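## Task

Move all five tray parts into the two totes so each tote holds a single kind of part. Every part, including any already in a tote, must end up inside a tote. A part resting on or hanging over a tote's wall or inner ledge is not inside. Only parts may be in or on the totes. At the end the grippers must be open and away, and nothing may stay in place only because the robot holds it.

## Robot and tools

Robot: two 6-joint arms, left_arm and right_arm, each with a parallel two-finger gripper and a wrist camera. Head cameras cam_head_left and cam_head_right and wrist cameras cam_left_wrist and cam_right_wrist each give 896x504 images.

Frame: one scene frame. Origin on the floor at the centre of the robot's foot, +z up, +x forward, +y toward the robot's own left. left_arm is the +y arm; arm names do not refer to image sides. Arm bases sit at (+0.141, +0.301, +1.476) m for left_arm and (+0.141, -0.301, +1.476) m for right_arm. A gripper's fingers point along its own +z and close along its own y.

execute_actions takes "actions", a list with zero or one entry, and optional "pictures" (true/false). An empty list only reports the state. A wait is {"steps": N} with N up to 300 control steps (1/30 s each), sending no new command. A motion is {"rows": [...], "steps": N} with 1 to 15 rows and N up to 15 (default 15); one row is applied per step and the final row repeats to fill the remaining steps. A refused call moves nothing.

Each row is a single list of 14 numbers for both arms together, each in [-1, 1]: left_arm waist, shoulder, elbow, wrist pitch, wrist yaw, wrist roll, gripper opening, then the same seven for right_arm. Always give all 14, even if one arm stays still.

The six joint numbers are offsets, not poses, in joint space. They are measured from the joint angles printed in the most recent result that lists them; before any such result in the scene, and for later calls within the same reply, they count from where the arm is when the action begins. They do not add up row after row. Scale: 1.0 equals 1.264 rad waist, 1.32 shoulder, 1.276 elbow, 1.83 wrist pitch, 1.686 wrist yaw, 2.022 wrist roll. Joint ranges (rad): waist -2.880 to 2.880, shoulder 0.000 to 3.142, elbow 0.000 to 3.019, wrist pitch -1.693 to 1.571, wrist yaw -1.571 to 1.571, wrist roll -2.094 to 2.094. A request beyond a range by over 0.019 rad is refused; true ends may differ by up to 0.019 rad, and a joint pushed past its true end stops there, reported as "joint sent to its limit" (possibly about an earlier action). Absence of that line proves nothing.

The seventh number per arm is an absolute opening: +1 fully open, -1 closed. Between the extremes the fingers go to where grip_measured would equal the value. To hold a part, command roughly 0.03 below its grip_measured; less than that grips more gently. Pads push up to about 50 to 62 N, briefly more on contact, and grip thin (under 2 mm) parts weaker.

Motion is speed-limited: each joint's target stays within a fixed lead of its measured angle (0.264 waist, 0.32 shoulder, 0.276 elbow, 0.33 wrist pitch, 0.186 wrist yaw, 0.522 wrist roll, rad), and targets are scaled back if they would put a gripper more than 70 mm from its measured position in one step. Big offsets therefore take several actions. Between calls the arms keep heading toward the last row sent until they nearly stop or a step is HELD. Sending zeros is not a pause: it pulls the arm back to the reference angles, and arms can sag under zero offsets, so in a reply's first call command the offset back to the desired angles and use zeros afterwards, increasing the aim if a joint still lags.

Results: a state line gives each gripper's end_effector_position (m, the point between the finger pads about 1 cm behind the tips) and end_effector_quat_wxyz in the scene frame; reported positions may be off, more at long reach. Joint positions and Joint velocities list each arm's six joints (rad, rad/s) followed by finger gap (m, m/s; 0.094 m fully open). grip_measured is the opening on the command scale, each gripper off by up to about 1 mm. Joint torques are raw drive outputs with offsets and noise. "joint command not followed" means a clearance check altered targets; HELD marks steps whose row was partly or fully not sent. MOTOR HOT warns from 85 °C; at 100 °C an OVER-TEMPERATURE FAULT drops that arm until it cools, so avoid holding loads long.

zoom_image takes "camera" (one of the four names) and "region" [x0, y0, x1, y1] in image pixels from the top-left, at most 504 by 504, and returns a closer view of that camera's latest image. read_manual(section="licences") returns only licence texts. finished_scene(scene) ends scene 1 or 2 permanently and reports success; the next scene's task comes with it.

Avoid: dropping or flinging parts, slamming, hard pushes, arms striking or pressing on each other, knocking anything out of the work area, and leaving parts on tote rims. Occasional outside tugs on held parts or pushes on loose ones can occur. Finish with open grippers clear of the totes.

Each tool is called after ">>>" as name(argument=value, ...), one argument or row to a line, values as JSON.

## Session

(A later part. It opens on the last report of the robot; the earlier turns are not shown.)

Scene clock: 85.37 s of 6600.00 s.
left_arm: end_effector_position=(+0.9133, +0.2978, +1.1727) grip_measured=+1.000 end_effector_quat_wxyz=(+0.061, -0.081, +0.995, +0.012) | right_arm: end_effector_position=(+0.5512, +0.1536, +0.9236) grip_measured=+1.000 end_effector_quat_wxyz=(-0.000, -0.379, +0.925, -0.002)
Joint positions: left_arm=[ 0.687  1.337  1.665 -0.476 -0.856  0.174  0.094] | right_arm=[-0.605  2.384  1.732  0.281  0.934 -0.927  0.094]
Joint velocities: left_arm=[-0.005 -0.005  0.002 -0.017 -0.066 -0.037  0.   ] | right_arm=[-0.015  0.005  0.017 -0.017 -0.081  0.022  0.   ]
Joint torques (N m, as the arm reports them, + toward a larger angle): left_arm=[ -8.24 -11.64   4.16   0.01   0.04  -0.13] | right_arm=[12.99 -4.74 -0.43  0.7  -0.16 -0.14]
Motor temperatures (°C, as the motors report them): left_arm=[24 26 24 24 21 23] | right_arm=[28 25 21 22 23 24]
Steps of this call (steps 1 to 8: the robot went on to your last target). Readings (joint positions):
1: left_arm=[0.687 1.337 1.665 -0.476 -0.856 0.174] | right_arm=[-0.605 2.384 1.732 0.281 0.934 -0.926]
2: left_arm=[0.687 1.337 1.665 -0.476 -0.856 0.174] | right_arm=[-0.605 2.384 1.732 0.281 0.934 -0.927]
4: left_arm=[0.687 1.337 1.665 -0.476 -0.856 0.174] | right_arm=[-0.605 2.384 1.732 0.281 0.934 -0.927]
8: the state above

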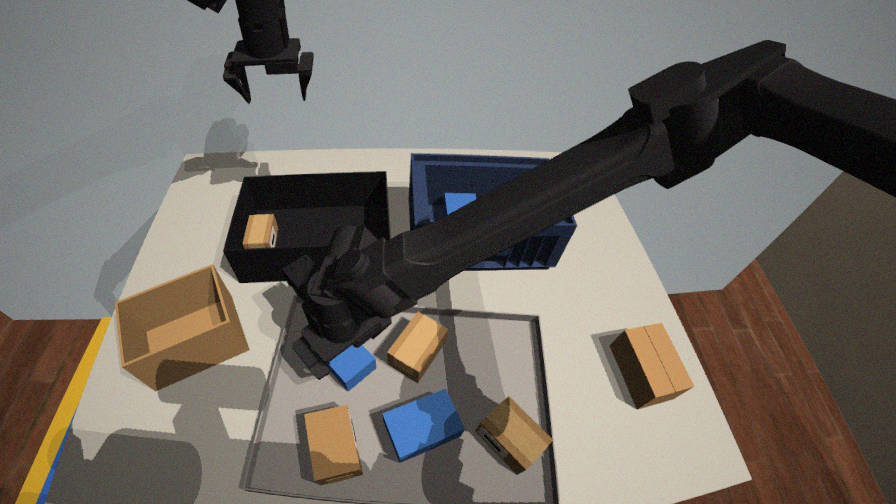

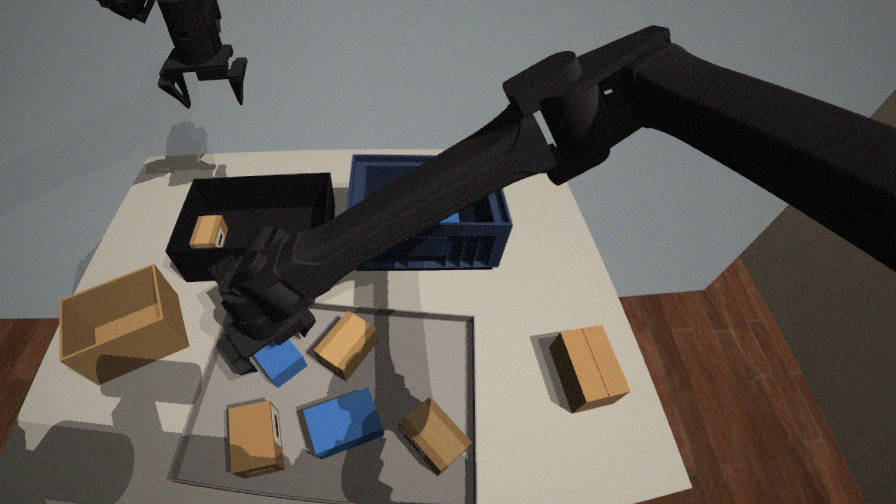

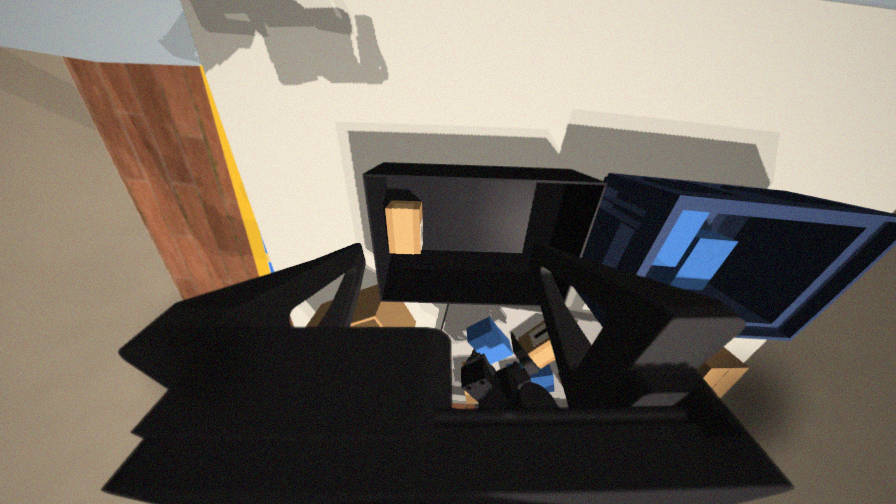

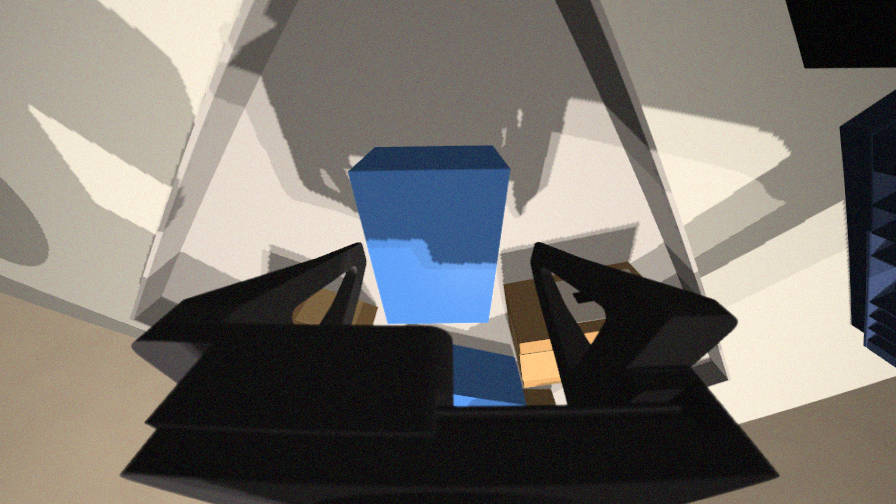

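>>> execute_actions(
  actions=[
    {"rows": [[0,0,0,0,0,0,1,-0.002,0.008,0.006,0,-0.001,-0.001,1],[0,0,0,0,0,0,1,-0.004,0.016,0.012,0,-0.002,-0.001,1],[0,0,0,0,0,0,1,-0.006,0.022,0.018,0,-0.003,-0.002,1],[0,0,0,0,0,0,1,-0.008,0.028,0.024,0,-0.004,-0.002,1],[0,0,0,0,0,0,1,-0.01,0.032,0.031,0,-0.005,-0.003,1]], "steps": 12},
  ],
  pictures=false,
)

>>> execute_actions(
  actions=[
    {"rows": [[0,0,0,0,0,0,1,0,0,0,0,0,0,0.8],[0,0,0,0,0,0,1,0,0,0,0,0,0,0.65],[0,0,0,0,0,0,1,0,0,0,0,0,0,0.5],[0,0,0,0,0,0,1,0,0,0,0,0,0,0.42],[0,0,0,0,0,0,1,0,0,0,0,0,0,0.36],[0,0,0,0,0,0,1,0,0,0,0,0,0,0.31],[0,0,0,0,0,0,1,0,0,0,0,0,0,0.28]], "steps": 15},
  ],
)

Scene clock: 91.03 s of 6600.00 s.
left_arm: end_effector_position=(+0.9133, +0.2978, +1.1727) grip_measured=+1.000 end_effector_quat_wxyz=(+0.061, -0.081, +0.995, +0.012) | right_arm: end_effector_position=(+0.5458, +0.1633, +0.9175) grip_measured=+1.000 end_effector_quat_wxyz=(+0.001, -0.379, +0.925, -0.000)
Joint positions: left_arm=[ 0.687  1.337  1.665 -0.476 -0.856  0.174  0.094] | right_arm=[-0.605  2.417  1.766  0.281  0.931 -0.928  0.094]
Joint velocities: left_arm=[ 0.015 -0.005  0.007  0.017  0.007 -0.051  0.   ] | right_arm=[-0.024  0.024 -0.012 -0.007  0.022  0.066  0.   ]
Joint torques (N m, as the arm reports them, + toward a larger angle): left_arm=[ -8.28 -11.62   4.13  -0.01   0.05  -0.12] | right_arm=[13.28 -4.91 -0.35  0.36 -0.21 -0.12]
Motor temperatures (°C, as the motors report them): left_arm=[24 26 24 24 21 23] | right_arm=[28 25 21 22 23 24]
Steps of this call (steps 1 to 15: the robot went on to your last target; steps 16 to 90: nothing new was sent; then 2.27 s passed at rest; steps 91 to 102: all 12 steps of this action). Readings (joint positions):
91: left_arm=[0.687 1.337 1.665 -0.476 -0.856 0.174] | right_arm=[-0.605 2.384 1.732 0.281 0.934 -0.928]
92: left_arm=[0.687 1.337 1.665 -0.476 -0.856 0.174] | right_arm=[-0.605 2.385 1.734 0.281 0.934 -0.928]
94: left_arm=[0.687 1.337 1.665 -0.476 -0.856 0.174] | right_arm=[-0.605 2.391 1.744 0.281 0.934 -0.928]
98: left_arm=[0.687 1.337 1.665 -0.476 -0.856 0.174] | right_arm=[-0.605 2.409 1.766 0.281 0.931 -0.928]
102: the state above

Scene clock: 91.53 s of 6600.00 s.
left_arm: end_effector_position=(+0.9133, +0.2978, +1.1727) grip_measured=+1.000 end_effector_quat_wxyz=(+0.061, -0.081, +0.995, +0.012) | right_arm: end_effector_position=(+0.5452, +0.1635, +0.9174) grip_measured=+0.304 end_effector_quat_wxyz=(+0.001, -0.379, +0.925, +0.000)
Joint positions: left_arm=[ 0.687  1.337  1.665 -0.476 -0.856  0.174  0.094] | right_arm=[-0.605  2.417  1.766  0.281  0.931 -0.928  0.061]
Joint velocities: left_arm=[-0.024 -0.005 -0.002 -0.022 -0.022 -0.051  0.   ] | right_arm=[ 0.024 -0.005  0.012  0.002 -0.007 -0.066  0.   ]
Joint torques (N m, as the arm reports them, + toward a larger angle): left_arm=[ -8.24 -11.57   4.18  -0.01   0.04  -0.14] | right_arm=[14.14 -4.39 -0.81  0.45  0.   -0.08]
Motor temperatures (°C, as the motors report them): left_arm=[24 26 24 24 21 23] | right_arm=[28 25 21 22 23 24]
Steps of this call (steps 1 to 15: all 15 steps of this action). Readings (joint positions):
1: left_arm=[0.687 1.337 1.665 -0.476 -0.856 0.174] | right_arm=[-0.605 2.417 1.766 0.281 0.931 -0.928]
2: left_arm=[0.687 1.337 1.665 -0.476 -0.856 0.174] | right_arm=[-0.605 2.417 1.766 0.281 0.931 -0.928]
4: left_arm=[0.687 1.337 1.665 -0.476 -0.856 0.174] | right_arm=[-0.605 2.417 1.766 0.281 0.931 -0.928]
8: left_arm=[0.687 1.337 1.665 -0.476 -0.856 0.174] | right_arm=[-0.605 2.417 1.766 0.281 0.931 -0.928]
15: the state above

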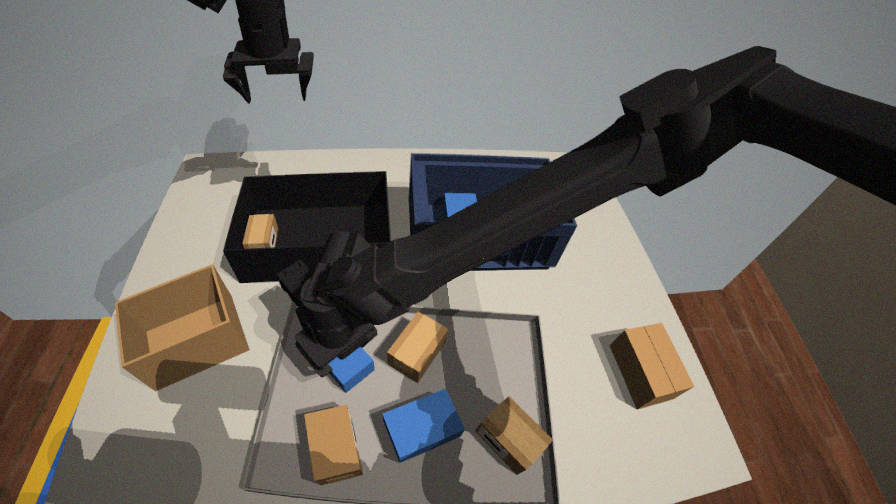

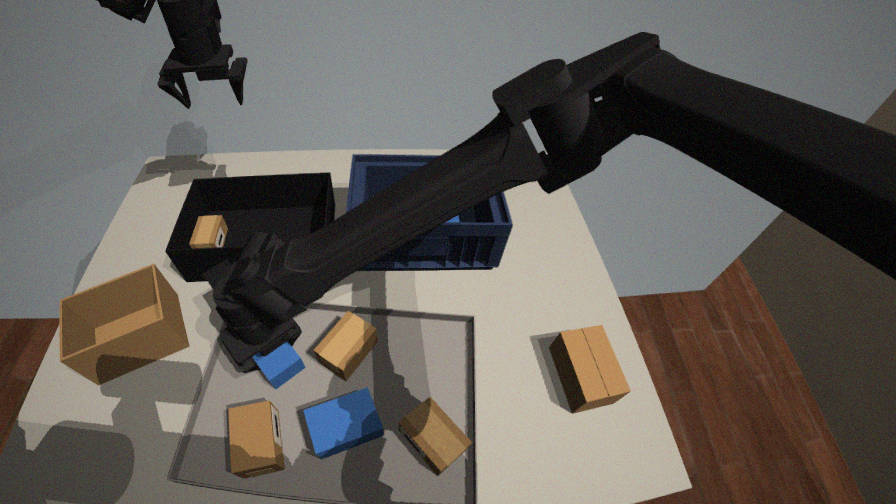

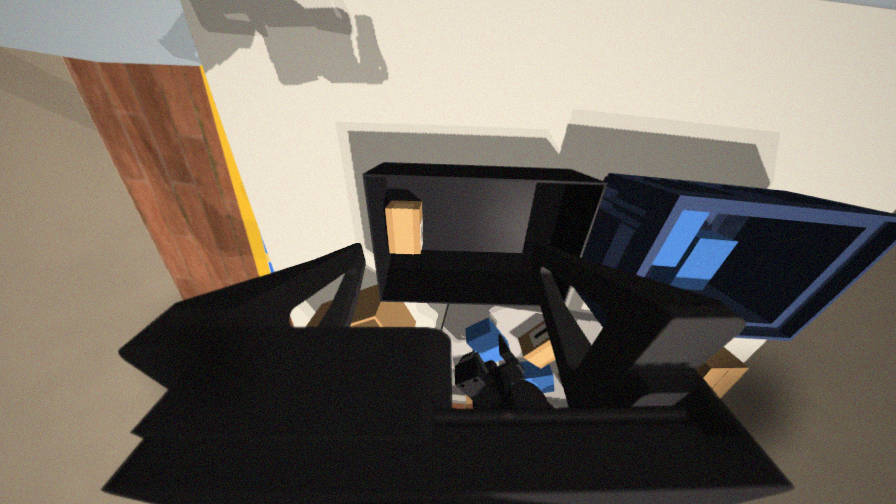

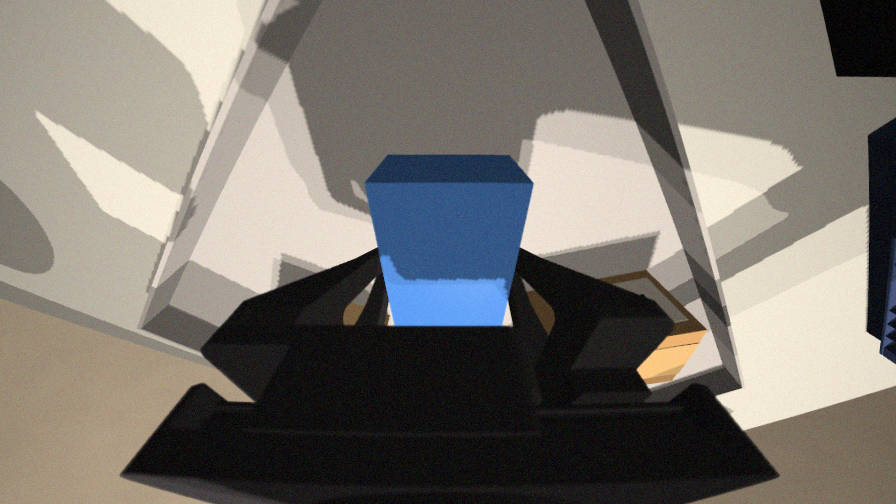

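>>> zoom_image(
  camera="cam_left_wrist",
  region=[540, 140, 896, 360],
)

>>> zoom_image(
  camera="cam_head_right",
  region=[330, 140, 530, 290],
)

Region (540, 140, 896, 360) of cam_left_wrist's 896x504 image, scaled by 1.416, with more detail than that image has; it fills the top 311 rows of this view, and the rest is white.

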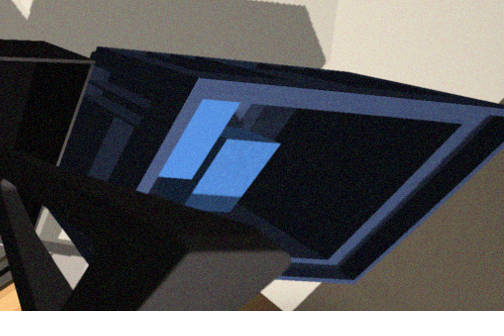

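Region (330, 140, 530, 290) of cam_head_right's 896x504 image, scaled by 2.520, with more detail than that image has; it fills the top 378 rows of this view, and the rest is white.

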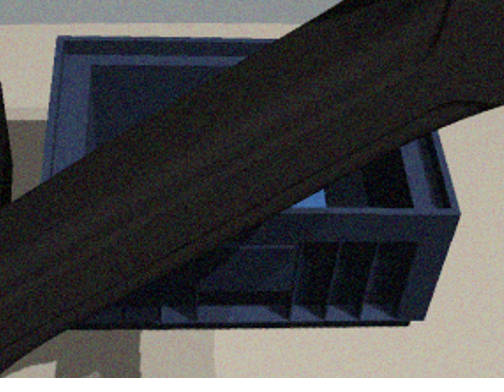

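>>> execute_actions(
  actions=[
    {"rows": [[0,0,0,0,0,0,1,0.012,-0.012,-0.008,0,0.004,0.003,0.265],[0,0,0,0,0,0,1,0.026,-0.026,-0.022,0,0.01,0.007,0.265],[0,0,0,0,0,0,1,0.04,-0.044,-0.044,0,0.018,0.012,0.265],[0,0,0,0,0,0,1,0.054,-0.062,-0.068,-0.001,0.027,0.017,0.265],[0,0,0,0,0,0,1,0.068,-0.08,-0.096,-0.001,0.036,0.022,0.265],[0,0,0,0,0,0,1,0.08,-0.096,-0.124,-0.002,0.044,0.027,0.265],[0,0,0,0,0,0,1,0.091,-0.111,-0.15,-0.002,0.052,0.031,0.265],[0,0,0,0,0,0,1,0.102,-0.145,-0.178,-0.012,0.059,0.06,0.265],[0,0,0,0,0,0,1,0.113,-0.18,-0.206,-0.024,0.066,0.095,0.265],[0,0,0,0,0,0,1,0.124,-0.215,-0.234,-0.036,0.073,0.13,0.265],[0,0,0,0,0,0,1,0.135,-0.25,-0.262,-0.048,0.08,0.165,0.265],[0,0,0,0,0,0,1,0.146,-0.285,-0.29,-0.06,0.087,0.2,0.265],[0,0,0,0,0,0,1,0.156,-0.32,-0.316,-0.072,0.094,0.235,0.265],[0,0,0,0,0,0,1,0.166,-0.35,-0.342,-0.082,0.101,0.268,0.265],[0,0,0,0,0,0,1,0.174,-0.38,-0.365,-0.092,0.107,0.296,0.265]], "steps": 15},
  ],
  pictures=false,
)

>>> execute_actions(
  actions=[
    {"steps": 20},
  ],
)

Scene clock: 118.90 s of 6600.00 s.
left_arm: end_effector_position=(+0.9133, +0.2978, +1.1727) grip_measured=+1.000 end_effector_quat_wxyz=(+0.061, -0.081, +0.995, +0.012) | right_arm: end_effector_position=(+0.5486, +0.1003, +1.0173) grip_measured=+0.304 end_effector_quat_wxyz=(-0.033, -0.335, +0.942, -0.022)
Joint positions: left_arm=[ 0.687  1.337  1.665 -0.476 -0.856  0.174  0.094] | right_arm=[-0.527  2.147  1.438  0.205  1.07  -0.702  0.061]
Joint velocities: left_arm=[-0.005 -0.005  0.012 -0.012 -0.022  0.007  0.   ] | right_arm=[ 0.298 -0.962 -0.745 -0.418  0.256  1.062  0.   ]
Joint torques (N m, as the arm reports them, + toward a larger angle): left_arm=[ -8.29 -11.59   4.13   0.02   0.05  -0.13] | right_arm=[15.66 -9.22 -1.19  0.08  0.33 -0.04]
Motor temperatures (°C, as the motors report them): left_arm=[24 26 24 24 21 23] | right_arm=[28 25 21 22 23 24]
Steps of this call (steps 1 to 15: the robot went on to your last target; steps 16 to 90: nothing new was sent; then 23.87 s passed at rest; steps 91 to 105: all 15 steps of this action). Readings (joint positions):
91: left_arm=[0.687 1.337 1.665 -0.476 -0.856 0.174] | right_arm=[-0.605 2.417 1.766 0.281 0.931 -0.928]
92: left_arm=[0.687 1.337 1.665 -0.476 -0.856 0.174] | right_arm=[-0.605 2.416 1.765 0.281 0.935 -0.927]
94: left_arm=[0.687 1.337 1.665 -0.476 -0.856 0.174] | right_arm=[-0.604 2.402 1.741 0.281 0.956 -0.921]
98: left_arm=[0.687 1.337 1.665 -0.476 -0.856 0.174] | right_arm=[-0.589 2.328 1.624 0.280 1.008 -0.894]
105: the state above

Scene clock: 119.57 s of 6600.00 s.
left_arm: end_effector_position=(+0.9133, +0.2978, +1.1727) grip_measured=+1.000 end_effector_quat_wxyz=(+0.061, -0.081, +0.995, +0.012) | right_arm: end_effector_position=(+0.6157, +0.0756, +1.1235) grip_measured=+0.304 end_effector_quat_wxyz=(+0.009, -0.164, +0.986, +0.002)
Joint positions: left_arm=[ 0.687  1.337  1.665 -0.476 -0.856  0.174  0.094] | right_arm=[-0.403  1.908  1.306  0.124  1.108 -0.343  0.061]
Joint velocities: left_arm=[-0.005  0.005  0.007 -0.022 -0.007 -0.022  0.   ] | right_arm=[ 0.005  0.044 -0.017 -0.022  0.022  0.037 -0.001]
Joint torques (N m, as the arm reports them, + toward a larger angle): left_arm=[ -8.19 -11.67   4.13  -0.02   0.04  -0.14] | right_arm=[12.85 -5.47 -0.07 -0.03  0.19  0.03]
Motor temperatures (°C, as the motors report them): left_arm=[24 26 24 24 21 23] | right_arm=[28 25 21 22 23 24]
Steps of this call (steps 1 to 20: the robot went on to your last target). Readings (joint positions):
1: left_arm=[0.687 1.337 1.665 -0.476 -0.856 0.174] | right_arm=[-0.517 2.114 1.413 0.192 1.079 -0.666]
2: left_arm=[0.687 1.337 1.665 -0.476 -0.856 0.174] | right_arm=[-0.507 2.081 1.389 0.179 1.086 -0.630]
4: left_arm=[0.687 1.337 1.665 -0.476 -0.856 0.174] | right_arm=[-0.485 2.016 1.350 0.156 1.098 -0.554]
8: left_arm=[0.687 1.337 1.665 -0.476 -0.856 0.174] | right_arm=[-0.433 1.916 1.316 0.130 1.108 -0.429]
20: the state above

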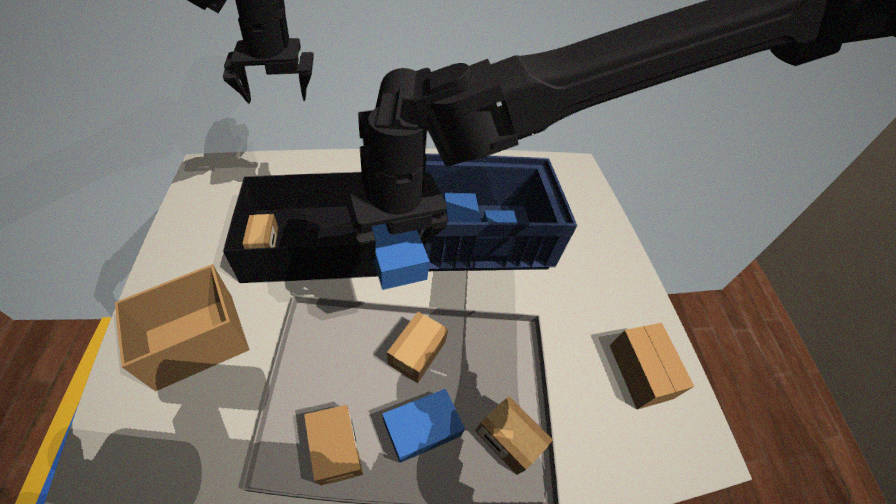

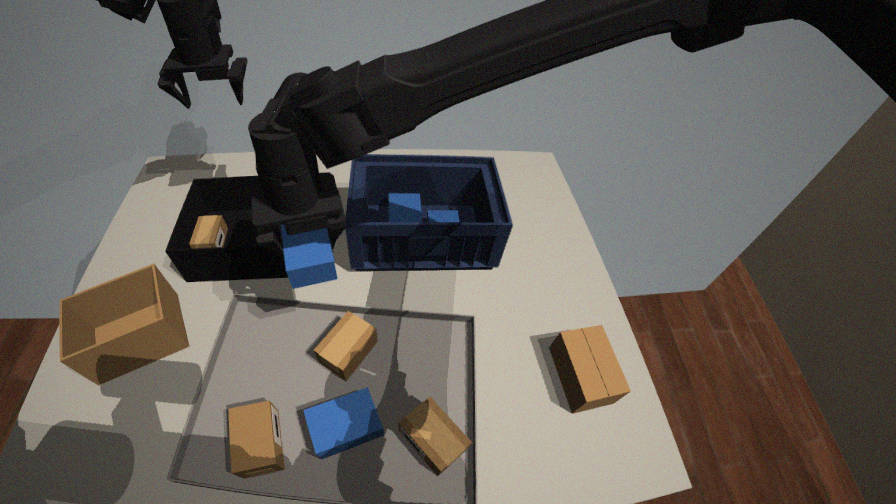

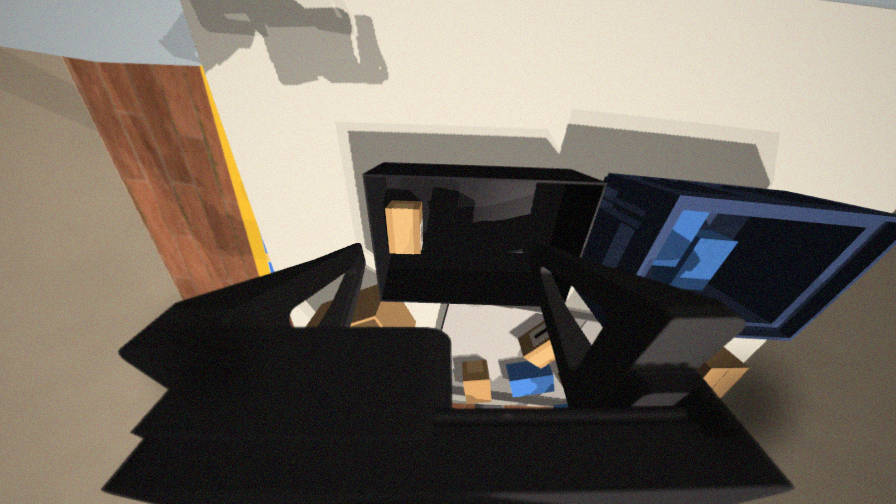

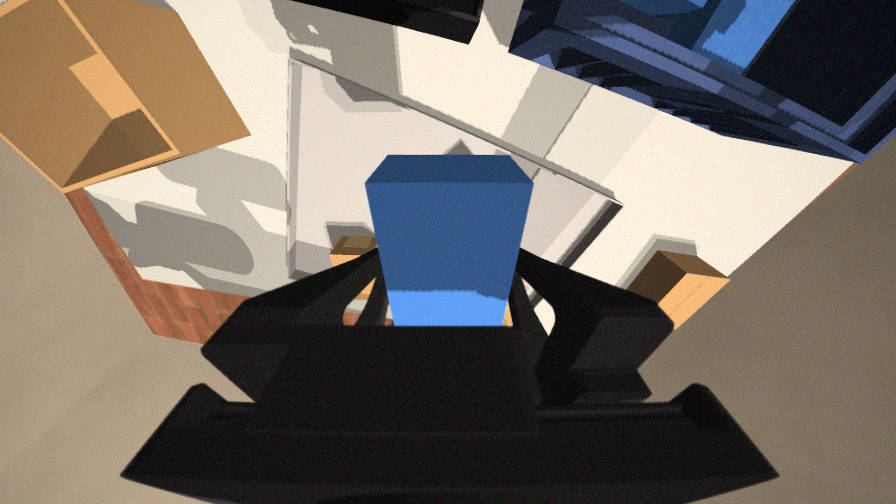

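>>> execute_actions(
  actions=[
    {"rows": [[0,0,0,0,0,0,1,-0.006,-0.025,0.008,-0.02,-0.004,0.01,0.265],[0,0,0,0,0,0,1,-0.012,-0.05,0.018,-0.042,-0.008,0.021,0.265],[0,0,0,0,0,0,1,-0.019,-0.075,0.029,-0.065,-0.012,0.032,0.265],[0,0,0,0,0,0,1,-0.026,-0.1,0.041,-0.088,-0.017,0.044,0.265],[0,0,0,0,0,0,1,-0.034,-0.125,0.053,-0.111,-0.021,0.056,0.265],[0,0,0,0,0,0,1,-0.042,-0.15,0.065,-0.134,-0.026,0.068,0.265],[0,0,0,0,0,0,1,-0.05,-0.172,0.077,-0.157,-0.03,0.08,0.265],[0,0,0,0,0,0,1,-0.058,-0.194,0.089,-0.18,-0.035,0.092,0.265],[0,0,0,0,0,0,1,-0.066,-0.214,0.101,-0.203,-0.039,0.104,0.265],[0,0,0,0,0,0,1,-0.074,-0.234,0.113,-0.225,-0.043,0.115,0.265],[0,0,0,0,0,0,1,-0.081,-0.252,0.125,-0.246,-0.047,0.125,0.265],[0,0,0,0,0,0,1,-0.0886,-0.2697,0.1364,-0.267,-0.0516,0.135,0.265]], "steps": 15},
  ],
  pictures=false,
)

>>> execute_actions(
  actions=[
    {"steps": 15},
  ],
)

Scene clock: 134.63 s of 6600.00 s.
left_arm: end_effector_position=(+0.9133, +0.2978, +1.1727) grip_measured=+1.000 end_effector_quat_wxyz=(+0.061, -0.081, +0.995, +0.012) | right_arm: end_effector_position=(+0.7295, -0.0173, +1.1437) grip_measured=+0.304 end_effector_quat_wxyz=(-0.005, -0.095, +0.995, +0.019)
Joint positions: left_arm=[ 0.687  1.337  1.665 -0.476 -0.856  0.174  0.094] | right_arm=[-0.45   1.679  1.418 -0.244  1.036 -0.192  0.061]
Joint velocities: left_arm=[-0.024 -0.005 -0.017 -0.007  0.051 -0.037  0.   ] | right_arm=[-0.23  -0.64   0.354 -0.701 -0.125  0.344 -0.   ]
Joint torques (N m, as the arm reports them, + toward a larger angle): left_arm=[ -8.24 -11.67   4.16  -0.01   0.04  -0.13] | right_arm=[ 8.6  -8.95  1.86  0.1  -0.08 -0.01]
Motor temperatures (°C, as the motors report them): left_arm=[24 26 24 24 21 23] | right_arm=[28 25 21 22 23 24]
Steps of this call (steps 1 to 30: the robot went on to your last target; steps 31 to 90: nothing new was sent; then 11.57 s passed at rest; steps 91 to 105: all 15 steps of this action). Readings (joint positions):
91: left_arm=[0.687 1.337 1.665 -0.476 -0.856 0.174] | right_arm=[-0.403 1.910 1.305 0.119 1.107 -0.337]
92: left_arm=[0.687 1.337 1.665 -0.476 -0.856 0.174] | right_arm=[-0.403 1.906 1.307 0.103 1.103 -0.332]
94: left_arm=[0.687 1.337 1.665 -0.476 -0.856 0.174] | right_arm=[-0.404 1.889 1.311 0.045 1.090 -0.316]
98: left_arm=[0.687 1.337 1.665 -0.476 -0.856 0.174] | right_arm=[-0.412 1.825 1.334 -0.058 1.071 -0.277]
105: the state above

Scene clock: 135.13 s of 6600.00 s.
left_arm: end_effector_position=(+0.9133, +0.2978, +1.1727) grip_measured=+1.000 end_effector_quat_wxyz=(+0.061, -0.081, +0.995, +0.012) | right_arm: end_effector_position=(+0.8009, -0.1127, +1.1514) grip_measured=+0.304 end_effector_quat_wxyz=(+0.006, +0.011, +1.000, -0.005)
Joint positions: left_arm=[ 0.687  1.337  1.665 -0.476 -0.856  0.174  0.094] | right_arm=[-0.514  1.538  1.488 -0.352  1.026 -0.083  0.061]
Joint velocities: left_arm=[-0.005 -0.015  0.012  0.002 -0.022  0.051  0.   ] | right_arm=[ 0.005  0.103 -0.027 -0.032 -0.022 -0.081 -0.001]
Joint torques (N m, as the arm reports them, + toward a larger angle): left_arm=[ -8.23 -11.7    4.1   -0.01   0.05  -0.13] | right_arm=[ 7.78 -8.5   1.47  0.   -0.13 -0.05]
Motor temperatures (°C, as the motors report them): left_arm=[24 26 24 24 21 23] | right_arm=[28 25 21 22 23 24]
Steps of this call (steps 1 to 15: the robot went on to your last target). Readings (joint positions):
1: left_arm=[0.687 1.337 1.665 -0.476 -0.856 0.174] | right_arm=[-0.457 1.657 1.430 -0.267 1.033 -0.178]
2: left_arm=[0.687 1.337 1.665 -0.476 -0.856 0.174] | right_arm=[-0.466 1.635 1.441 -0.290 1.030 -0.163]
4: left_arm=[0.687 1.337 1.665 -0.476 -0.856 0.174] | right_arm=[-0.485 1.592 1.462 -0.328 1.027 -0.134]
8: left_arm=[0.687 1.337 1.665 -0.476 -0.856 0.174] | right_arm=[-0.512 1.535 1.487 -0.343 1.027 -0.100]
15: the state above

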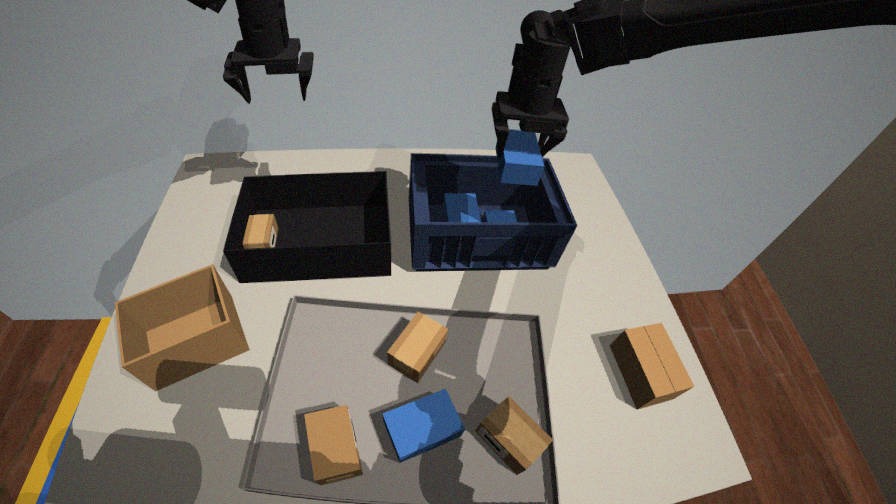

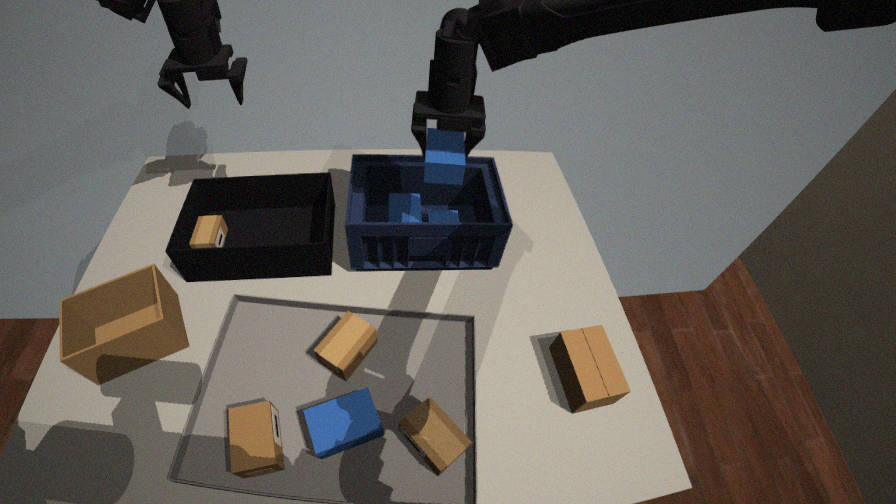

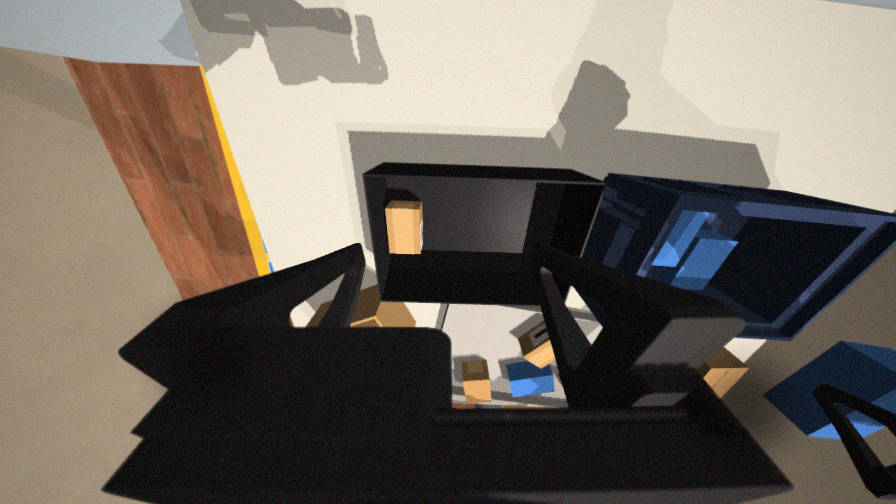

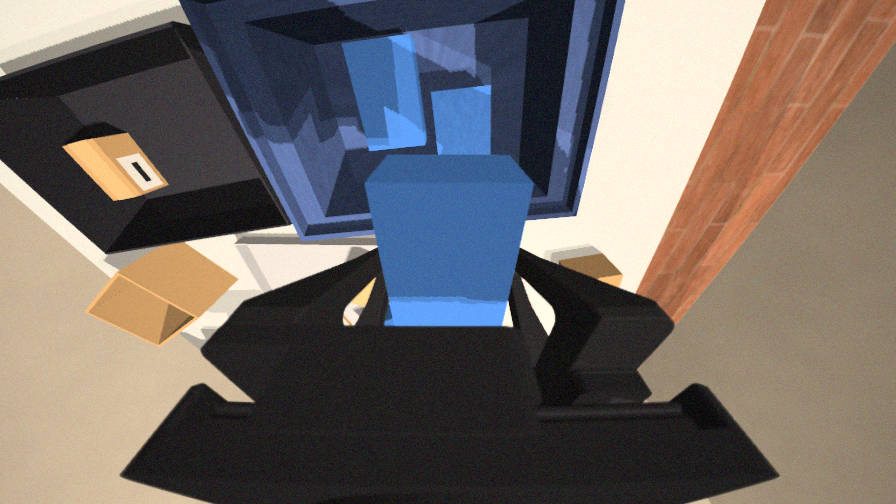

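>>> zoom_image(
  camera="cam_right_wrist",
  region=[170, 0, 650, 250],
)

>>> zoom_image(
  camera="cam_head_left",
  region=[395, 140, 595, 285],
)

Region (170, 0, 650, 250) of cam_right_wrist's 896x504 image, scaled by 1.050, with more detail than that image has; it fills the top 262 rows of this view, and the rest is white.

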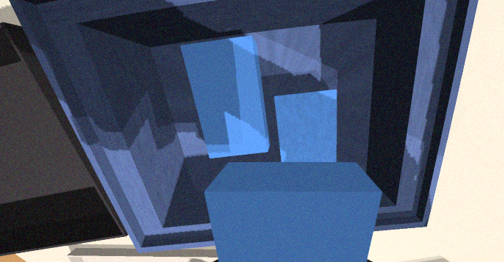

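Region (395, 140, 595, 285) of cam_head_left's 896x504 image, scaled by 2.520, with more detail than that image has; it fills the top 365 rows of this view, and the rest is white.

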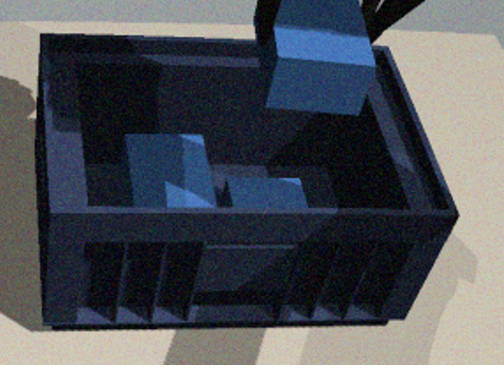

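>>> execute_actions(
  actions=[
    {"rows": [[0.008,0,-0.027,0.026,0.005,-0.003,1,-0.006,0.002,0.014,-0.002,-0.005,-0.005,0.265],[0.017,0,-0.054,0.053,0.011,-0.006,1,-0.013,0.005,0.028,-0.003,-0.01,-0.01,0.265],[0.026,0,-0.081,0.08,0.016,-0.009,1,-0.021,0.009,0.042,-0.005,-0.016,-0.015,0.265],[0.035,0,-0.108,0.106,0.022,-0.012,1,-0.029,0.014,0.056,-0.006,-0.022,-0.02,0.265],[0.043,0.005,-0.135,0.133,0.027,-0.015,1,-0.038,0.02,0.069,-0.008,-0.028,-0.025,0.265],[0.052,0.012,-0.162,0.159,0.032,-0.019,1,-0.047,0.027,0.082,-0.01,-0.035,-0.031,0.265],[0.06,0.022,-0.189,0.186,0.038,-0.022,1,-0.057,0.035,0.094,-0.012,-0.042,-0.037,0.265],[0.069,0.034,-0.216,0.212,0.043,-0.025,1,-0.067,0.043,0.106,-0.014,-0.049,-0.043,0.265],[0.078,0.047,-0.243,0.239,0.049,-0.028,1,-0.077,0.052,0.117,-0.016,-0.056,-0.049,0.265],[0.086,0.06,-0.27,0.265,0.054,-0.031,1,-0.087,0.061,0.127,-0.017,-0.063,-0.055,0.265],[0.095,0.073,-0.297,0.292,0.059,-0.034,1,-0.097,0.069,0.136,-0.019,-0.07,-0.061,0.265],[0.103,0.086,-0.324,0.318,0.065,-0.037,1,-0.106,0.077,0.144,-0.02,-0.076,-0.066,0.265],[0.112,0.099,-0.351,0.345,0.07,-0.04,1,-0.113,0.083,0.151,-0.021,-0.081,-0.071,0.265],[0.121,0.112,-0.378,0.371,0.076,-0.043,1,-0.1195,0.0886,0.158,-0.022,-0.086,-0.075,0.265],[0.129,0.1235,-0.4036,0.3967,0.0807,-0.0465,1,-0.1195,0.0886,0.158,-0.022,-0.086,-0.075,0.265]], "steps": 15},
  ],
  pictures=false,
)

>>> execute_actions(
  actions=[
    {"steps": 20},
  ],
)

Scene clock: 170.47 s of 6600.00 s.
left_arm: end_effector_position=(+0.7692, +0.2222, +1.0624) grip_measured=+1.000 end_effector_quat_wxyz=(+0.078, -0.127, +0.989, +0.007) | right_arm: end_effector_position=(+0.8479, -0.1452, +1.0841) grip_measured=+0.304 end_effector_quat_wxyz=(+0.011, +0.003, +1.000, +0.000)
Joint positions: left_arm=[ 0.798  1.431  1.249  0.091 -0.735  0.13   0.094] | right_arm=[-0.645  1.62   1.674 -0.373  0.89  -0.192  0.061]
Joint velocities: left_arm=[ 0.269  0.581 -0.906  1.346  0.3   -0.139  0.   ] | right_arm=[-0.376  0.22   0.164 -0.017 -0.066 -0.256 -0.001]
Joint torques (N m, as the arm reports them, + toward a larger angle): left_arm=[-7.12 -9.05  0.68  0.44  0.07 -0.3 ] | right_arm=[  8.7  -10.2    2.69  -0.18  -0.19  -0.14]
Motor temperatures (°C, as the motors report them): left_arm=[24 26 24 24 21 23] | right_arm=[27 25 21 22 23 24]
Steps of this call (steps 1 to 15: the robot went on to your last target; steps 16 to 90: nothing new was sent; then 31.83 s passed at rest; steps 91 to 105: all 15 steps of this action). Readings (joint positions):
91: left_arm=[0.687 1.337 1.661 -0.471 -0.853 0.174] | right_arm=[-0.514 1.547 1.484 -0.354 1.024 -0.079]
92: left_arm=[0.687 1.335 1.649 -0.450 -0.847 0.174] | right_arm=[-0.514 1.547 1.486 -0.354 1.019 -0.082]
94: left_arm=[0.690 1.328 1.601 -0.377 -0.829 0.172] | right_arm=[-0.516 1.549 1.499 -0.355 1.002 -0.092]
98: left_arm=[0.724 1.330 1.465 -0.199 -0.794 0.158] | right_arm=[-0.543 1.568 1.569 -0.361 0.957 -0.123]
105: the state above

Scene clock: 171.13 s of 6600.00 s.
left_arm: end_effector_position=(+0.7034, +0.2050, +1.0251) grip_measured=+1.000 end_effector_quat_wxyz=(+0.060, -0.136, +0.989, +0.017) | right_arm: end_effector_position=(+0.8302, -0.1411, +1.0612) grip_measured=+0.304 end_effector_quat_wxyz=(-0.006, -0.027, +1.000, -0.006)
Joint positions: left_arm=[ 0.841  1.505  1.149  0.232 -0.722  0.096  0.094] | right_arm=[-0.671  1.655  1.678 -0.382  0.884 -0.226  0.061]
Joint velocities: left_arm=[ 0.005 -0.005 -0.022 -0.007  0.066 -0.007  0.   ] | right_arm=[-0.005 -0.005 -0.002  0.012  0.007 -0.037 -0.001]
Joint torques (N m, as the arm reports them, + toward a larger angle): left_arm=[-7.93 -9.59  0.42  0.81  0.09 -0.29] | right_arm=[  8.89 -12.02   2.83   0.01  -0.09  -0.19]
Motor temperatures (°C, as the motors report them): left_arm=[24 26 24 24 21 23] | right_arm=[27 25 21 22 23 24]
Steps of this call (steps 1 to 20: the robot went on to your last target). Readings (joint positions):
1: left_arm=[0.807 1.451 1.216 0.137 -0.727 0.124] | right_arm=[-0.656 1.628 1.678 -0.374 0.889 -0.199]
2: left_arm=[0.816 1.471 1.187 0.173 -0.724 0.118] | right_arm=[-0.664 1.633 1.678 -0.375 0.888 -0.204]
4: left_arm=[0.831 1.510 1.149 0.201 -0.723 0.110] | right_arm=[-0.671 1.644 1.678 -0.379 0.888 -0.212]
8: left_arm=[0.841 1.546 1.131 0.208 -0.722 0.102] | right_arm=[-0.671 1.655 1.678 -0.382 0.884 -0.221]
20: the state above

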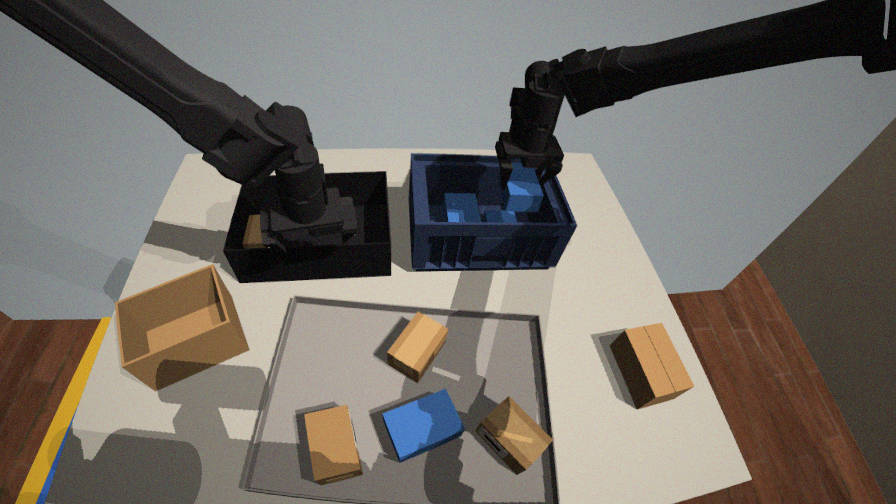

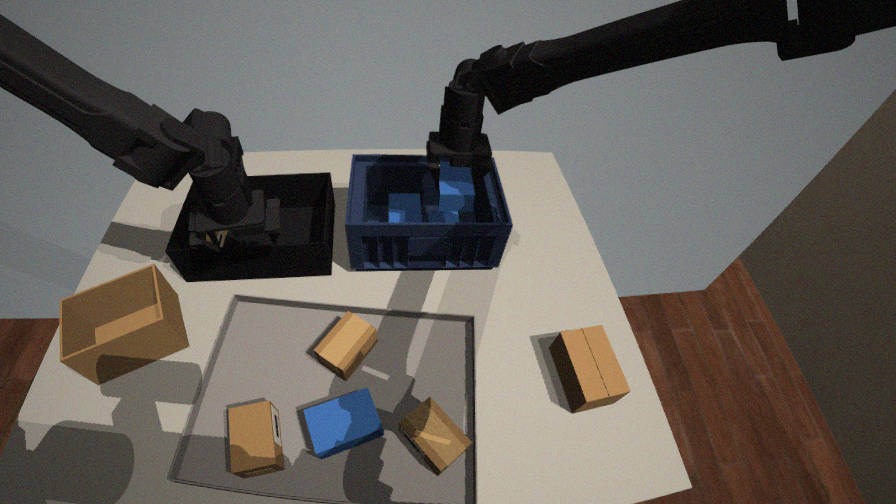

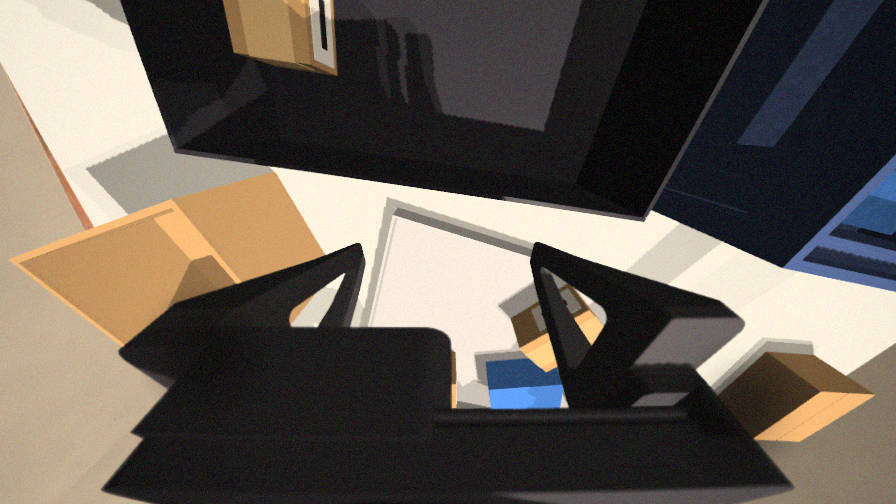

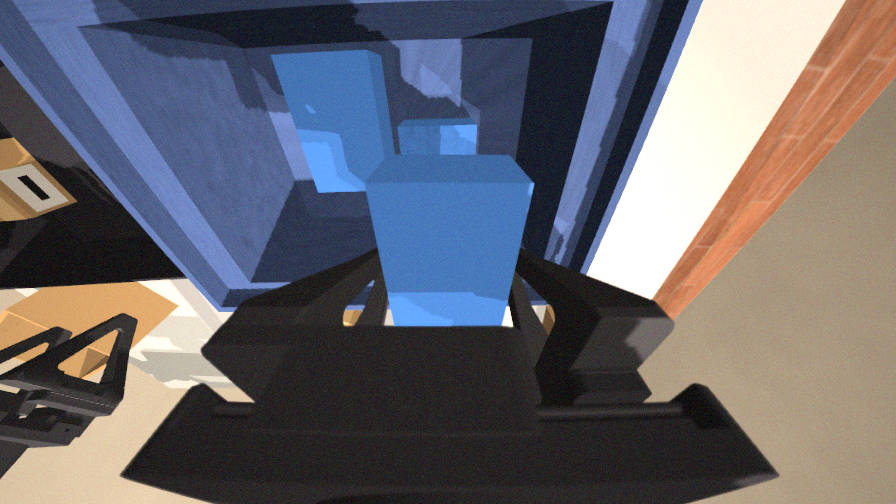

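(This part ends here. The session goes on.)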